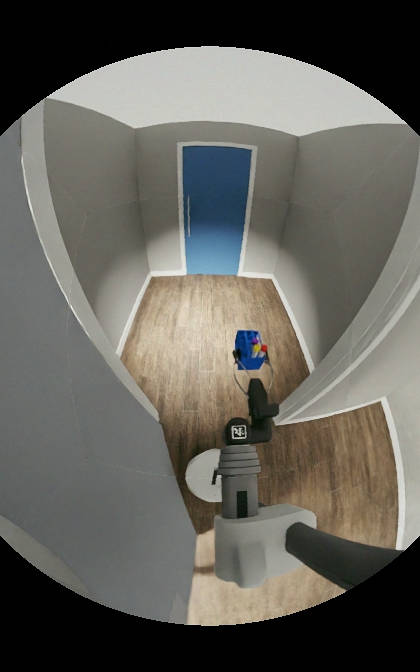

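Request:
execute_actions:
  actions:
    - {"r2":{"base":{"strafe_m":0.04},"pace":"slow"},"r1":{"joints":{"gripper_m":0.08}}}
  cameras: []

Request:
execute_actions:
  actions:
    - {"r1":{"base":{"translate_m":-0.17}}}
  cameras: []

Request:
execute_actions:
  actions:
    - {"r1":{"base":{"strafe_m":-0.72},"joints":{"wrist_yaw_rad":-1.1}}}
  cameras: ["r1_head_left_camera"]

Scene clock: 85.83 s.
r1.base_odometry: x=-0.347 y=-1.496 heading=-2.940 (m, m, rad; r1's odometry frame)
r1.turned_by_wheels: +0.000 (rad since the last result)
r1.turned_by_imu: +0.001 (rad since the last result)
r1.base_tilt: forward=+0.6 right=+0.4 (deg)
r1.lidar_m: 0.74 1.31 1.59 1.50 1.54 2.00 1.84 1.90 2.39 2.55 2.02 0.47
r1.base_status: not commanded
r1.joint_positions: lift_m=+0.920 arm_m=+0.006 wrist_yaw_rad=-0.400 wrist_pitch_rad=+0.014 wrist_roll_rad=-0.010 gripper_m=+0.080
r1.joint_status: all done
r1.motor_effort: lift_m=+26(26) arm_m=-4(6) wrist_yaw_rad=+1(38) wrist_pitch_rad=-7(16) wrist_roll_rad=+1(1) gripper_m=-4(16) wheel_0=-4(5) wheel_1=+4(4) wheel_2=-2(2) (%)
r1.hand_pose: x=+0.4082 y=-0.1929 z=+1.0938 quat_wxyz=(+0.980, -0.003, +0.008, -0.199) (m; r1's base frame)
r1.wrist_depth_mm: 904 707 530 424 353 301 297 / 904 699 525 424 353 303 1863 / 904 699 525 424 353 304 1921 / 904 707 530 424 332 304 1921 / 904 699 512 424 330 303 1921 / 917 707 200 413 214 293 1921 / 917 707 554 109 271 293 1921
r2.base_odometry: x=-0.744 y=-1.698 heading=-1.500 (m, m, rad; r2's odometry frame)
r2.turned_by_wheels: +0.000 (rad since the last result)
r2.turned_by_imu: -0.001 (rad since the last result)
r2.base_tilt: forward=-0.1 right=-0.8 (deg)
r2.lidar_m: 0.40 0.57 0.25 0.25 - 0.25 0.32 2.83 2.20 1.59 0.68 1.56
r2.base_status: done
r2.joint_positions: lift_m=+0.870 arm_m=+0.006 wrist_yaw_rad=+0.000 wrist_pitch_rad=+0.003 wrist_roll_rad=-0.008 gripper_m=+0.036
r2.joint_status: not commanded
r2.motor_effort: lift_m=+19(19) arm_m=-6(6) wrist_yaw_rad=-1(1) wrist_pitch_rad=-9(10) wrist_roll_rad=+2(2) gripper_m=-26(29) wheel_0=-3(13) wheel_1=+0(7) wheel_2=+0(4) (%)
r2.hand_pose: x=+0.4654 y=-0.0874 z=+1.0472 quat_wxyz=(+1.000, -0.004, +0.002, +0.000) (m; r2's base frame)
r2.wrist_depth_mm: 1430 - - - - - 1499 / 1464 - - - - - 1499 / 1499 - - - - - 1464 / 1499 - - 195 - - 1464 / 1499 - - 193 - - 1464 / 1499 - 187 188 188 1863 1464 / 1537 1921 - 109 - 1921 1464
pictures: none
No camera images: the call's "cameras" was empty. Leave "cameras" out to get every camera's image.

Scene clock: 87.77 s.
r1.base_odometry: x=-0.180 y=-1.462 heading=-2.940 (m, m, rad; r1's odometry frame)
r1.turned_by_wheels: +0.000 (rad since the last result)
r1.turned_by_imu: +0.000 (rad since the last result)
r1.base_tilt: forward=+0.5 right=+0.3 (deg)
r1.lidar_m: 0.87 1.47 1.58 1.48 1.54 1.81 1.67 1.72 2.22 2.54 2.27 0.62
r1.base_status: done
r1.joint_positions: lift_m=+0.920 arm_m=+0.006 wrist_yaw_rad=-0.400 wrist_pitch_rad=+0.014 wrist_roll_rad=-0.010 gripper_m=+0.080
r1.joint_status: not commanded
r1.motor_effort: lift_m=+26(26) arm_m=-4(5) wrist_yaw_rad=+2(4) wrist_pitch_rad=-6(8) wrist_roll_rad=+1(1) gripper_m=-1(0) wheel_0=-3(10) wheel_1=-4(8) wheel_2=+3(8) (%)
r1.hand_pose: x=+0.4083 y=-0.1929 z=+1.0938 quat_wxyz=(+0.980, -0.003, +0.008, -0.199) (m; r1's base frame)
r1.wrist_depth_mm: 1042 878 654 525 452 1808 - / 1060 878 654 525 452 1863 - / 1060 866 654 525 455 1921 - / 1060 866 654 500 462 1921 - / 1078 878 634 500 462 1921 - / 1078 878 200 452 214 1863 - / 1078 891 683 109 452 1808 -
r2.base_odometry: x=-0.744 y=-1.698 heading=-1.500 (m, m, rad; r2's odometry frame)
r2.turned_by_wheels: +0.000 (rad since the last result)
r2.turned_by_imu: +0.000 (rad since the last result)
r2.base_tilt: forward=-0.2 right=-0.8 (deg)
r2.lidar_m: 0.43 0.54 0.25 0.25 - 0.25 0.33 2.82 2.22 1.63 0.69 1.56
r2.base_status: not commanded
r2.joint_positions: lift_m=+0.870 arm_m=+0.006 wrist_yaw_rad=+0.000 wrist_pitch_rad=+0.003 wrist_roll_rad=-0.008 gripper_m=+0.036
r2.joint_status: not commanded
r2.motor_effort: lift_m=+19(18) arm_m=-6(5) wrist_yaw_rad=-1(2) wrist_pitch_rad=-8(11) wrist_roll_rad=+2(1) gripper_m=-27(28) wheel_0=-3(3) wheel_1=+0(0) wheel_2=+0(0) (%)
r2.hand_pose: x=+0.4654 y=-0.0874 z=+1.0472 quat_wxyz=(+1.000, -0.004, +0.002, +0.000) (m; r2's base frame)
r2.wrist_depth_mm: 1430 - - - - - 1499 / 1499 - - - - - 1464 / 1499 - - - - - 1430 / 1537 - - 196 - - 1464 / 1464 - - 194 - - 1464 / 1499 - 186 188 188 1863 1464 / 1499 1863 - 109 - 1863 1430
pictures: none
No camera images: the call's "cameras" was empty. Leave "cameras" out to get every camera's image.

Scene clock: 91.50 s.
r1.base_odometry: x=-0.324 y=-0.757 heading=-2.940 (m, m, rad; r1's odometry frame)
r1.turned_by_wheels: +0.000 (rad since the last result)
r1.turned_by_imu: +0.003 (rad since the last result)
r1.base_tilt: forward=+0.4 right=+0.3 (deg)
r1.lidar_m: 0.95 0.64 1.98 2.20 2.28 1.71 1.59 1.64 2.02 1.85 1.88 1.62
r1.base_status: done
r1.joint_positions: lift_m=+0.920 arm_m=+0.006 wrist_yaw_rad=-1.100 wrist_pitch_rad=+0.014 wrist_roll_rad=-0.010 gripper_m=+0.080
r1.joint_status: all done
r1.motor_effort: lift_m=+26(26) arm_m=-4(5) wrist_yaw_rad=-1(8) wrist_pitch_rad=-7(8) wrist_roll_rad=+0(1) gripper_m=-3(2) wheel_0=-1(7) wheel_1=-3(10) wheel_2=+0(4) (%)
r1.hand_pose: x=+0.2297 y=-0.2967 z=+1.0938 quat_wxyz=(+0.853, -0.001, +0.008, -0.523) (m; r1's base frame)
r1.wrist_depth_mm: 1397 1708 - 1921 1808 1618 1499 / 1366 1708 - 1921 1808 1618 1499 / 1397 1708 - 1983 1756 1618 1499 / 1430 1756 - 1921 1808 1618 1499 / 1397 1808 - 1983 1808 1618 1537 / 1397 1756 201 1921 215 1576 1537 / 1430 1661 - 109 1708 1618 1537
r2.base_odometry: x=-0.744 y=-1.698 heading=-1.500 (m, m, rad; r2's odometry frame)
r2.turned_by_wheels: +0.000 (rad since the last result)
r2.turned_by_imu: +0.001 (rad since the last result)
r2.base_tilt: forward=-0.1 right=-0.8 (deg)
r2.lidar_m: 0.43 0.55 0.25 0.25 - 0.25 0.34 0.94 2.22 1.60 0.68 1.56
r2.base_status: not commanded
r2.joint_positions: lift_m=+0.870 arm_m=+0.006 wrist_yaw_rad=+0.000 wrist_pitch_rad=+0.003 wrist_roll_rad=-0.008 gripper_m=+0.036
r2.joint_status: not commanded
r2.motor_effort: lift_m=+19(18) arm_m=-6(6) wrist_yaw_rad=-1(0) wrist_pitch_rad=-9(10) wrist_roll_rad=+2(2) gripper_m=-27(28) wheel_0=-3(3) wheel_1=+0(0) wheel_2=+0(0) (%)
r2.hand_pose: x=+0.4654 y=-0.0874 z=+1.0472 quat_wxyz=(+1.000, -0.004, +0.002, +0.000) (m; r2's base frame)
r2.wrist_depth_mm: 1464 - - - - - 1430 / 1464 - - - - - 1464 / 1499 - - - - - 1499 / 1499 - - 198 - - 1430 / 1499 - - 194 - - 1430 / 1537 - 187 187 188 1921 1464 / 1499 1921 - 109 - 1863 1464
pictures: r1_head_left_camera
Images, in order (width x height): r1_head_left_camera 420x672.

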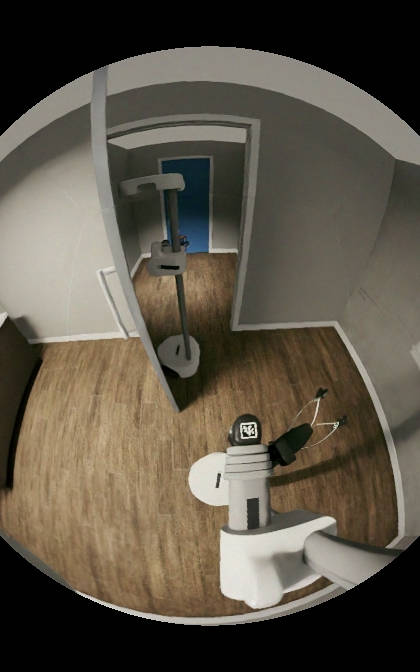

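Same geometry as before.

Request:
execute_actions:
  actions:
    - {"r1":{"base":{"translate_m":0.62}}}
  cameras: []

Request:
execute_actions:
  actions:
    - {"r2":{"base":{"translate_m":0.95}},"r1":{"base":{"strafe_m":0.08},"pace":"slow"}}
  cameras: []

Request:
execute_actions:
  actions:
    - {"r2":{"base":{"strafe_m":0.55}},"r1":{"base":{"strafe_m":0.35},"joints":{"wrist_yaw_rad":0},"pace":"slow"}}
  cameras: ["r1_head_left_camera","r2_head_right_camera"]

Scene clock: 97.53 s.
r1.base_odometry: x=-0.932 y=-0.881 heading=-2.940 (m, m, rad; r1's odometry frame)
r1.turned_by_wheels: +0.000 (rad since the last result)
r1.turned_by_imu: +0.000 (rad since the last result)
r1.base_tilt: forward=+0.6 right=+0.3 (deg)
r1.lidar_m: 0.91 0.38 0.40 0.30 2.40 2.37 2.22 2.27 1.93 1.79 1.42 0.96
r1.base_status: done
r1.joint_positions: lift_m=+0.920 arm_m=+0.006 wrist_yaw_rad=-1.100 wrist_pitch_rad=+0.014 wrist_roll_rad=-0.010 gripper_m=+0.080
r1.joint_status: not commanded
r1.motor_effort: lift_m=+26(26) arm_m=-5(4) wrist_yaw_rad=+0(2) wrist_pitch_rad=-8(8) wrist_roll_rad=-1(1) gripper_m=-2(1) wheel_0=+1(9) wheel_1=+2(7) wheel_2=+0(11) (%)
r1.hand_pose: x=+0.2296 y=-0.2967 z=+1.0938 quat_wxyz=(+0.853, -0.001, +0.008, -0.523) (m; r1's base frame)
r1.wrist_depth_mm: 778 946 1308 1808 1708 1576 1464 / 768 960 1308 1808 1708 1618 1464 / 778 960 1308 1863 1756 1618 1464 / 778 991 1308 1863 1708 1576 1464 / 788 991 1281 1863 1708 1576 1464 / 788 976 200 1863 214 1576 1499 / 798 917 1281 109 1708 1576 1464
r2.base_odometry: x=-0.744 y=-1.698 heading=-1.500 (m, m, rad; r2's odometry frame)
r2.turned_by_wheels: +0.000 (rad since the last result)
r2.turned_by_imu: +0.002 (rad since the last result)
r2.base_tilt: forward=-0.1 right=-0.8 (deg)
r2.lidar_m: 0.40 0.56 0.25 0.25 - 0.25 0.33 0.40 0.42 1.60 0.69 1.54
r2.base_status: not commanded
r2.joint_positions: lift_m=+0.870 arm_m=+0.006 wrist_yaw_rad=+0.000 wrist_pitch_rad=+0.003 wrist_roll_rad=-0.008 gripper_m=+0.036
r2.joint_status: not commanded
r2.motor_effort: lift_m=+19(19) arm_m=-6(6) wrist_yaw_rad=-1(1) wrist_pitch_rad=-10(10) wrist_roll_rad=+2(1) gripper_m=-26(28) wheel_0=-3(3) wheel_1=+0(0) wheel_2=+0(0) (%)
r2.hand_pose: x=+0.4654 y=-0.0874 z=+1.0472 quat_wxyz=(+1.000, -0.004, +0.002, +0.000) (m; r2's base frame)
r2.wrist_depth_mm: 1464 - - - - - 1464 / 1464 - - - - - 1464 / 1537 - - - - - 1499 / 1537 - - 198 - - 1499 / 1499 - - 195 - - 1464 / 1499 - 187 187 188 1808 1430 / 1499 1983 - 109 - 1808 1464
pictures: none
No camera images: the call's "cameras" was empty. Leave "cameras" out to get every camera's image.

Scene clock: 102.20 s.
r1.base_odometry: x=-0.916 y=-0.959 heading=-2.940 (m, m, rad; r1's odometry frame)
r1.turned_by_wheels: +0.000 (rad since the last result)
r1.turned_by_imu: +0.000 (rad since the last result)
r1.base_tilt: forward=+0.4 right=+0.4 (deg)
r1.lidar_m: 1.02 0.74 0.26 0.25 3.40 2.39 2.22 2.28 2.02 1.88 1.40 0.95
r1.base_status: done
r1.joint_positions: lift_m=+0.920 arm_m=+0.006 wrist_yaw_rad=-1.100 wrist_pitch_rad=+0.014 wrist_roll_rad=-0.010 gripper_m=+0.080
r1.joint_status: not commanded
r1.motor_effort: lift_m=+26(26) arm_m=-5(4) wrist_yaw_rad=+1(2) wrist_pitch_rad=-6(8) wrist_roll_rad=+2(3) gripper_m=+0(2) wheel_0=-2(11) wheel_1=+4(10) wheel_2=+0(3) (%)
r1.hand_pose: x=+0.2296 y=-0.2967 z=+1.0938 quat_wxyz=(+0.853, -0.001, +0.008, -0.523) (m; r1's base frame)
r1.wrist_depth_mm: 778 946 1281 1863 1808 1661 1537 / 768 960 1281 1921 1808 1661 1537 / 778 960 1308 1921 1808 1618 1537 / 778 976 1308 1921 1808 1661 1537 / 788 976 1255 1983 1808 1661 1537 / 778 976 200 1921 214 1618 1537 / 798 917 1281 109 1808 1661 1576
r2.base_odometry: x=-0.676 y=-2.646 heading=-1.499 (m, m, rad; r2's odometry frame)
r2.turned_by_wheels: +0.000 (rad since the last result)
r2.turned_by_imu: +0.003 (rad since the last result)
r2.base_tilt: forward=-0.1 right=-0.9 (deg)
r2.lidar_m: 0.44 1.40 1.01 0.95 0.61 0.60 0.93 1.30 0.70 1.08 1.13 1.56
r2.base_status: done
r2.joint_positions: lift_m=+0.870 arm_m=+0.006 wrist_yaw_rad=+0.000 wrist_pitch_rad=+0.003 wrist_roll_rad=-0.008 gripper_m=+0.036
r2.joint_status: not commanded
r2.motor_effort: lift_m=+19(19) arm_m=-6(6) wrist_yaw_rad=-1(1) wrist_pitch_rad=-9(10) wrist_roll_rad=+1(1) gripper_m=-27(29) wheel_0=+4(9) wheel_1=+3(7) wheel_2=-2(11) (%)
r2.hand_pose: x=+0.4654 y=-0.0874 z=+1.0472 quat_wxyz=(+1.000, -0.004, +0.002, +0.000) (m; r2's base frame)
r2.wrist_depth_mm: 1499 1537 1499 1499 1537 1537 1464 / 1464 1537 1537 1537 1537 1499 1464 / 1499 1537 1499 1537 1499 1537 1464 / 1499 1537 1537 224 1537 1576 1464 / 1499 1576 1499 195 1499 1576 1430 / 1499 1537 187 187 188 1537 1499 / 1537 1576 1576 109 1618 1576 1464
pictures: none
No camera images: the call's "cameras" was empty. Leave "cameras" out to get every camera's image.

Scene clock: 106.83 s.
r1.base_odometry: x=-0.845 y=-1.302 heading=-2.940 (m, m, rad; r1's odometry frame)
r1.turned_by_wheels: +0.000 (rad since the last result)
r1.turned_by_imu: +0.000 (rad since the last result)
r1.base_tilt: forward=+0.3 right=+0.5 (deg)
r1.lidar_m: 1.42 0.37 0.25 - 0.25 2.45 2.24 2.31 2.36 2.22 1.35 1.11
r1.base_status: done
r1.joint_positions: lift_m=+0.920 arm_m=+0.006 wrist_yaw_rad=+0.000 wrist_pitch_rad=+0.014 wrist_roll_rad=-0.010 gripper_m=+0.080
r1.joint_status: all done
r1.motor_effort: lift_m=+26(26) arm_m=-4(4) wrist_yaw_rad=+0(6) wrist_pitch_rad=-7(7) wrist_roll_rad=+2(0) gripper_m=-1(4) wheel_0=-4(7) wheel_1=+6(12) wheel_2=+0(1) (%)
r1.hand_pose: x=+0.4651 y=-0.0875 z=+1.0938 quat_wxyz=(+1.000, -0.005, +0.007, +0.000) (m; r1's base frame)
r1.wrist_depth_mm: 715 1098 - - - - 1537 / 661 1921 - - - - 1576 / 699 - - - - - 1160 / 699 1098 - - - - 1182 / 699 - - - - - 798 / 707 - 200 - 215 1921 809 / 732 1098 - 109 - 1921 798
r2.base_odometry: x=-0.127 y=-2.606 heading=-1.499 (m, m, rad; r2's odometry frame)
r2.turned_by_wheels: +0.000 (rad since the last result)
r2.turned_by_imu: +0.000 (rad since the last result)
r2.base_tilt: forward=-0.1 right=-0.9 (deg)
r2.lidar_m: 0.41 0.60 0.43 0.39 0.42 0.43 0.42 0.57 1.19 1.62 1.69 1.85
r2.base_status: done
r2.joint_positions: lift_m=+0.870 arm_m=+0.006 wrist_yaw_rad=+0.000 wrist_pitch_rad=+0.003 wrist_roll_rad=-0.008 gripper_m=+0.036
r2.joint_status: not commanded
r2.motor_effort: lift_m=+18(19) arm_m=-6(6) wrist_yaw_rad=-2(2) wrist_pitch_rad=-7(8) wrist_roll_rad=+1(2) gripper_m=-26(27) wheel_0=-3(10) wheel_1=+1(11) wheel_2=+0(1) (%)
r2.hand_pose: x=+0.4654 y=-0.0874 z=+1.0472 quat_wxyz=(+1.000, -0.004, +0.002, +0.000) (m; r2's base frame)
r2.wrist_depth_mm: 723 1098 1499 1499 1464 1537 1499 / 741 1098 1537 1499 1537 1499 1537 / 732 1098 1537 1576 1537 1499 1537 / 732 1118 1499 196 1537 1576 1576 / 750 1118 1576 195 1576 1537 1537 / 741 991 187 187 187 1576 1576 / 750 1138 1537 108 1576 1537 1576
pictures: r1_head_left_camera, r2_head_right_camera
Images, in order (width x height): r1_head_left_camera 420x672, r2_head_right_camera 420x672.

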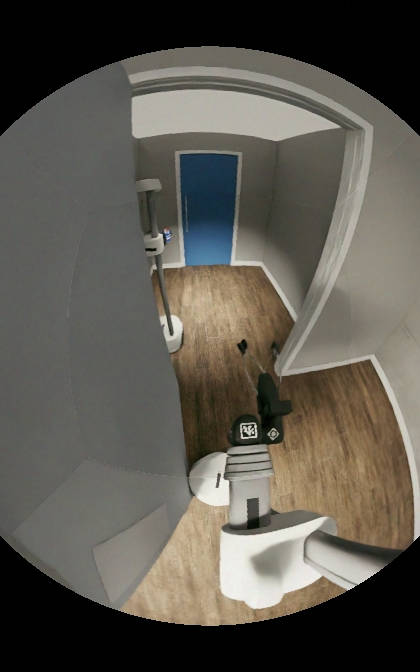

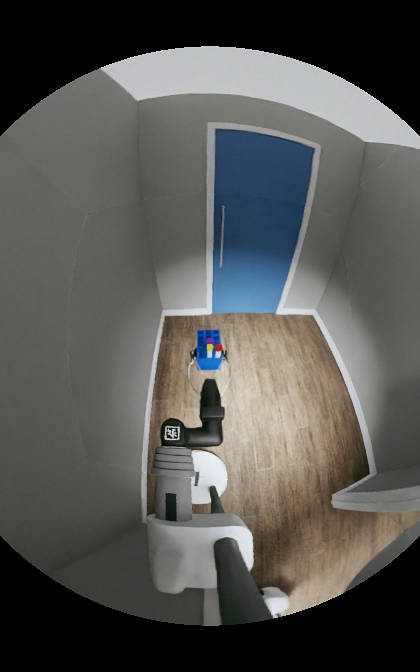

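Request:
execute_actions:
  actions:
    - {"r1":{"base":{"translate_m":2.0}},"r2":{"base":{"strafe_m":0.1},"joints":{"wrist_yaw_rad":0.3},"pace":"slow"}}
  cameras: []

Request:
execute_actions:
  actions:
    - {"r1":{"base":{"rotate_rad":0.045}},"r2":{"base":{"translate_m":-0.12}}}
  cameras: ["r1_head_camera","r1_wrist_camera"]

Scene clock: 117.77 s.
r1.base_odometry: x=-2.805 y=-1.703 heading=-2.940 (m, m, rad; r1's odometry frame)
r1.turned_by_wheels: +0.000 (rad since the last result)
r1.turned_by_imu: +0.001 (rad since the last result)
r1.base_tilt: forward=+0.4 right=+0.3 (deg)
r1.lidar_m: 1.22 1.21 1.08 0.62 0.63 0.70 1.07 1.08 1.14 1.04 1.08 1.30
r1.base_status: done
r1.joint_positions: lift_m=+0.920 arm_m=+0.006 wrist_yaw_rad=+0.000 wrist_pitch_rad=+0.014 wrist_roll_rad=-0.010 gripper_m=+0.080
r1.joint_status: not commanded
r1.motor_effort: lift_m=+25(26) arm_m=-4(4) wrist_yaw_rad=+0(2) wrist_pitch_rad=-5(8) wrist_roll_rad=+1(0) gripper_m=+0(3) wheel_0=+0(4) wheel_1=+3(10) wheel_2=-1(9) (%)
r1.hand_pose: x=+0.4651 y=-0.0874 z=+1.0939 quat_wxyz=(+1.000, -0.005, +0.007, +0.000) (m; r1's base frame)
r1.wrist_depth_mm: 946 976 991 1008 1008 1025 1060 / 960 976 991 1008 1025 1042 1060 / 960 976 991 1008 1025 1042 1060 / 960 991 1008 1025 1025 1060 1060 / 960 991 1008 1025 1042 1060 1078 / 976 991 200 1025 215 1042 1078 / 976 991 1008 109 1042 1060 1078
r2.base_odometry: x=-0.028 y=-2.599 heading=-1.499 (m, m, rad; r2's odometry frame)
r2.turned_by_wheels: +0.000 (rad since the last result)
r2.turned_by_imu: +0.003 (rad since the last result)
r2.base_tilt: forward=-0.1 right=-0.9 (deg)
r2.lidar_m: 0.43 0.47 0.33 0.30 0.32 0.44 0.41 0.43 0.71 1.62 0.65 0.69
r2.base_status: done
r2.joint_positions: lift_m=+0.870 arm_m=+0.006 wrist_yaw_rad=+0.300 wrist_pitch_rad=+0.003 wrist_roll_rad=-0.008 gripper_m=+0.036
r2.joint_status: all done
r2.motor_effort: lift_m=+18(19) arm_m=-6(6) wrist_yaw_rad=+0(4) wrist_pitch_rad=-8(9) wrist_roll_rad=+2(2) gripper_m=-25(26) wheel_0=-5(13) wheel_1=+4(11) wheel_2=+0(0) (%)
r2.hand_pose: x=+0.4783 y=+0.0016 z=+1.0472 quat_wxyz=(+0.989, -0.004, +0.001, +0.149) (m; r2's base frame)
r2.wrist_depth_mm: 413 530 759 1281 1430 1336 1308 / 413 539 768 1366 1499 1336 1308 / 415 539 759 1366 1499 1366 1308 / 415 544 778 199 1430 1397 1308 / 418 554 661 195 1430 1366 1308 / 418 508 187 187 187 1336 1308 / 421 554 707 109 1430 1397 1308
pictures: none
No camera images: the call's "cameras" was empty. Leave "cameras" out to get every camera's image.

Scene clock: 119.43 s.
r1.base_odometry: x=-2.805 y=-1.703 heading=-2.895 (m, m, rad; r1's odometry frame)
r1.turned_by_wheels: +0.044 (rad since the last result)
r1.turned_by_imu: +0.045 (rad since the last result)
r1.base_tilt: forward=+0.5 right=+0.3 (deg)
r1.lidar_m: 1.20 1.20 1.08 0.71 0.66 0.76 1.06 1.10 1.11 1.03 1.08 1.28
r1.base_status: done
r1.joint_positions: lift_m=+0.920 arm_m=+0.006 wrist_yaw_rad=+0.000 wrist_pitch_rad=+0.014 wrist_roll_rad=-0.010 gripper_m=+0.080
r1.joint_status: not commanded
r1.motor_effort: lift_m=+25(25) arm_m=-4(4) wrist_yaw_rad=+0(1) wrist_pitch_rad=-7(8) wrist_roll_rad=+2(2) gripper_m=-3(0) wheel_0=-2(4) wheel_1=-3(7) wheel_2=-2(5) (%)
r1.hand_pose: x=+0.4651 y=-0.0874 z=+1.0939 quat_wxyz=(+1.000, -0.005, +0.007, +0.000) (m; r1's base frame)
r1.wrist_depth_mm: 976 991 991 1008 991 1008 1025 / 991 991 991 991 1008 1025 1025 / 991 991 1008 1008 1008 1025 1025 / 991 1008 1008 1025 1025 1025 1025 / 991 1008 1008 1025 1008 1025 1042 / 991 991 200 1025 214 1042 1025 / 991 991 1008 109 1025 1025 1042
r2.base_odometry: x=-0.036 y=-2.480 heading=-1.500 (m, m, rad; r2's odometry frame)
r2.turned_by_wheels: +0.000 (rad since the last result)
r2.turned_by_imu: +0.000 (rad since the last result)
r2.base_tilt: forward=-0.1 right=-0.9 (deg)
r2.lidar_m: 0.44 0.45 0.33 0.31 0.32 0.30 0.28 0.31 0.54 1.24 0.75 0.76
r2.base_status: done
r2.joint_positions: lift_m=+0.870 arm_m=+0.006 wrist_yaw_rad=+0.300 wrist_pitch_rad=+0.003 wrist_roll_rad=-0.008 gripper_m=+0.036
r2.joint_status: not commanded
r2.motor_effort: lift_m=+18(19) arm_m=-6(6) wrist_yaw_rad=+0(1) wrist_pitch_rad=-9(10) wrist_roll_rad=+2(2) gripper_m=-25(28) wheel_0=-3(5) wheel_1=-3(8) wheel_2=+1(11) (%)
r2.hand_pose: x=+0.4783 y=+0.0017 z=+1.0472 quat_wxyz=(+0.989, -0.004, +0.001, +0.149) (m; r2's base frame)
r2.wrist_depth_mm: 407 535 750 1336 1576 1464 1397 / 410 539 759 1336 1537 1499 1464 / 413 539 768 1336 1618 1464 1430 / 413 539 778 198 1576 1464 1397 / 415 549 668 193 1576 1464 1366 / 421 500 187 187 188 1537 1397 / 421 554 699 109 1576 1499 1464
pictures: r1_head_camera, r1_wrist_camera
camera_calibration (this result's frames):
r1_wrist_camera: T_world_to_cam=[[0.0162009, -0.999484, 0.0277228, -0.127318], [-0.0213803, -0.0280664, -0.999377, 1.15146], [0.99964, 0.0155981, -0.0218239, -0.216587], [0, 0, 0, 1]] pos_world=[0.24319, -0.0915564, 1.14954]
Images, in order (width x height): r1_head_camera 420x560, r1_wrist_camera 616x392.

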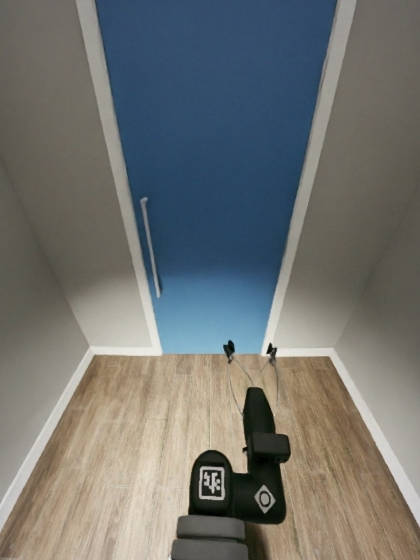

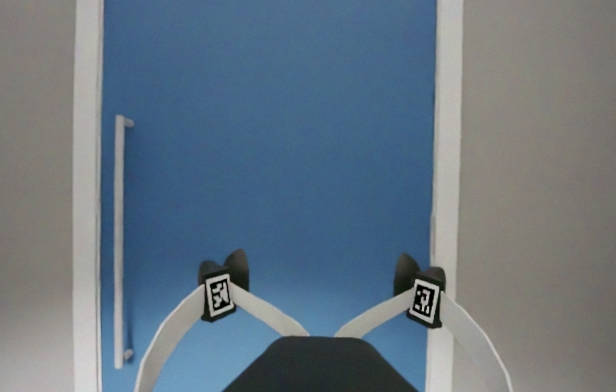

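Request:
execute_actions:
  actions:
    - {"r1":{"base":{"translate_m":0.21},"joints":{"lift_m":0.75,"wrist_yaw_rad":0.45}}}
  cameras: []

Request:
execute_actions:
  actions:
    - {"r1":{"base":{"strafe_m":0.35},"joints":{"arm_m":0.4}}}
  cameras: ["r1_wrist_camera","r2_head_camera"]

Scene clock: 123.57 s.
r1.base_odometry: x=-3.008 y=-1.754 heading=-2.895 (m, m, rad; r1's odometry frame)
r1.turned_by_wheels: +0.000 (rad since the last result)
r1.turned_by_imu: +0.001 (rad since the last result)
r1.base_tilt: forward=+0.5 right=+0.4 (deg)
r1.lidar_m: 1.01 1.00 1.09 1.02 0.76 0.87 1.29 1.32 1.10 1.03 1.08 1.07
r1.base_status: done
r1.joint_positions: lift_m=+0.750 arm_m=+0.006 wrist_yaw_rad=+0.450 wrist_pitch_rad=+0.014 wrist_roll_rad=-0.010 gripper_m=+0.080
r1.joint_status: all done
r1.motor_effort: lift_m=+15(24) arm_m=-4(4) wrist_yaw_rad=+2(8) wrist_pitch_rad=-7(8) wrist_roll_rad=+0(0) gripper_m=+2(1) wheel_0=+2(7) wheel_1=+2(8) wheel_2=+0(12) (%)
r1.hand_pose: x=+0.4744 y=+0.0467 z=+0.9248 quat_wxyz=(+0.975, -0.006, +0.006, +0.223) (m; r1's base frame)
r1.wrist_depth_mm: 1078 1042 931 831 759 691 647 / 1060 1060 917 831 750 691 640 / 1078 1060 931 820 759 699 647 / 1078 1060 931 831 759 699 647 / 1078 1060 917 820 759 699 647 / 1098 1060 200 831 215 683 647 / 1098 1078 960 109 750 683 647
r2.base_odometry: x=-0.036 y=-2.480 heading=-1.500 (m, m, rad; r2's odometry frame)
r2.turned_by_wheels: +0.000 (rad since the last result)
r2.turned_by_imu: +0.001 (rad since the last result)
r2.base_tilt: forward=-0.1 right=-0.8 (deg)
r2.lidar_m: 0.44 0.46 0.32 0.31 0.33 0.31 0.28 0.31 0.52 1.25 1.00 0.90
r2.base_status: not commanded
r2.joint_positions: lift_m=+0.870 arm_m=+0.006 wrist_yaw_rad=+0.300 wrist_pitch_rad=+0.003 wrist_roll_rad=-0.008 gripper_m=+0.036
r2.joint_status: not commanded
r2.motor_effort: lift_m=+19(19) arm_m=-6(6) wrist_yaw_rad=-2(1) wrist_pitch_rad=-11(10) wrist_roll_rad=+2(1) gripper_m=-27(29) wheel_0=-3(3) wheel_1=-4(3) wheel_2=+1(1) (%)
r2.hand_pose: x=+0.4783 y=+0.0017 z=+1.0472 quat_wxyz=(+0.989, -0.004, +0.001, +0.149) (m; r2's base frame)
r2.wrist_depth_mm: 407 530 750 1336 1537 1499 1366 / 407 535 759 1336 1618 1499 1430 / 413 535 778 1336 1618 1499 1430 / 413 539 778 199 1576 1464 1430 / 418 544 661 194 1537 1537 1464 / 418 500 187 187 187 1464 1464 / 418 554 707 109 1537 1464 1430
pictures: none
No camera images: the call's "cameras" was empty. Leave "cameras" out to get every camera's image.

Scene clock: 126.07 s.
r1.base_odometry: x=-2.923 y=-2.093 heading=-2.895 (m, m, rad; r1's odometry frame)
r1.turned_by_wheels: +0.000 (rad since the last result)
r1.turned_by_imu: -0.001 (rad since the last result)
r1.base_tilt: forward=+0.6 right=+0.3 (deg)
r1.lidar_m: 0.93 1.02 0.70 0.67 0.54 0.48 0.80 1.34 1.49 1.38 1.43 1.06
r1.base_status: done
r1.joint_positions: lift_m=+0.750 arm_m=+0.399 wrist_yaw_rad=+0.450 wrist_pitch_rad=+0.013 wrist_roll_rad=-0.010 gripper_m=+0.080
r1.joint_status: all done
r1.motor_effort: lift_m=+15(15) arm_m=+6(7) wrist_yaw_rad=+0(1) wrist_pitch_rad=-7(6) wrist_roll_rad=-2(2) gripper_m=-4(3) wheel_0=-1(7) wheel_1=+1(11) wheel_2=+0(1) (%)
r1.hand_pose: x=+0.8675 y=+0.0468 z=+0.9248 quat_wxyz=(+0.975, -0.006, +0.005, +0.223) (m; r1's base frame)
r1.wrist_depth_mm: 549 488 430 382 343 322 303 / 559 488 433 382 343 324 301 / 559 492 433 387 345 324 301 / 559 492 436 387 345 324 301 / 564 496 424 387 343 324 304 / 569 496 200 384 215 319 306 / 564 496 445 109 347 317 306
r2.base_odometry: x=-0.036 y=-2.480 heading=-1.500 (m, m, rad; r2's odometry frame)
r2.turned_by_wheels: +0.000 (rad since the last result)
r2.turned_by_imu: +0.001 (rad since the last result)
r2.base_tilt: forward=-0.1 right=-0.8 (deg)
r2.lidar_m: 0.44 0.47 0.30 0.30 0.31 0.31 0.29 0.31 0.54 1.25 1.81 0.75
r2.base_status: not commanded
r2.joint_positions: lift_m=+0.870 arm_m=+0.006 wrist_yaw_rad=+0.300 wrist_pitch_rad=+0.003 wrist_roll_rad=-0.008 gripper_m=+0.036
r2.joint_status: not commanded
r2.motor_effort: lift_m=+19(19) arm_m=-6(6) wrist_yaw_rad=+0(1) wrist_pitch_rad=-11(10) wrist_roll_rad=+1(2) gripper_m=-27(27) wheel_0=-3(3) wheel_1=-4(3) wheel_2=+2(1) (%)
r2.hand_pose: x=+0.4783 y=+0.0017 z=+1.0472 quat_wxyz=(+0.989, -0.004, +0.001, +0.149) (m; r2's base frame)
r2.wrist_depth_mm: 407 535 750 1308 1576 1464 1397 / 410 539 778 1308 1618 1464 1366 / 410 539 768 1366 1576 1499 1397 / 413 539 768 199 1576 1499 1430 / 418 544 661 194 1576 1499 1042 / 418 504 186 187 187 1499 1397 / 418 549 707 109 1576 1464 1499
pictures: r1_wrist_camera, r2_head_camera
camera_calibration (this result's frames):
r1_wrist_camera: T_world_to_cam=[[0.449408, -0.892896, 0.0277259, -0.375824], [-0.00686588, -0.0344881, -0.999382, 0.982566], [0.8933, 0.44894, -0.0216298, -0.552837], [0, 0, 0, 1]] pos_world=[0.669494, -0.0534948, 0.98042]
Images, in order (width x height): r1_wrist_camera 616x392, r2_head_camera 420x560.

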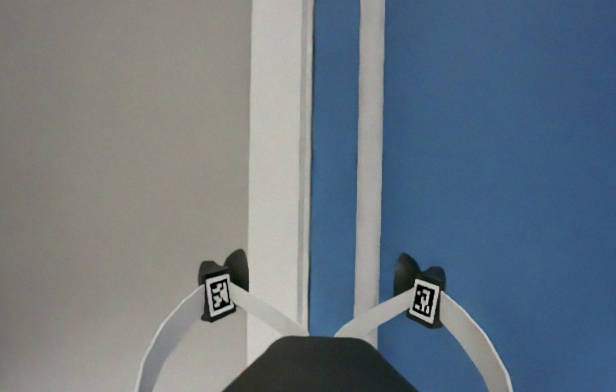

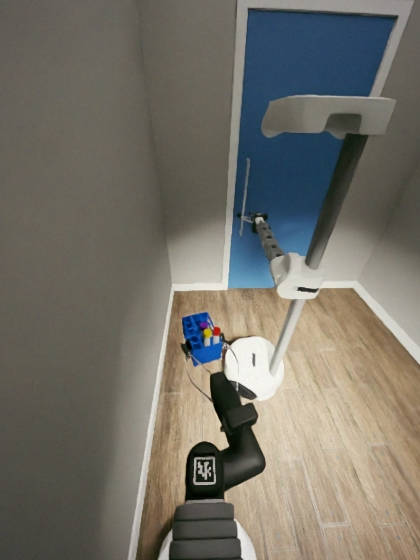

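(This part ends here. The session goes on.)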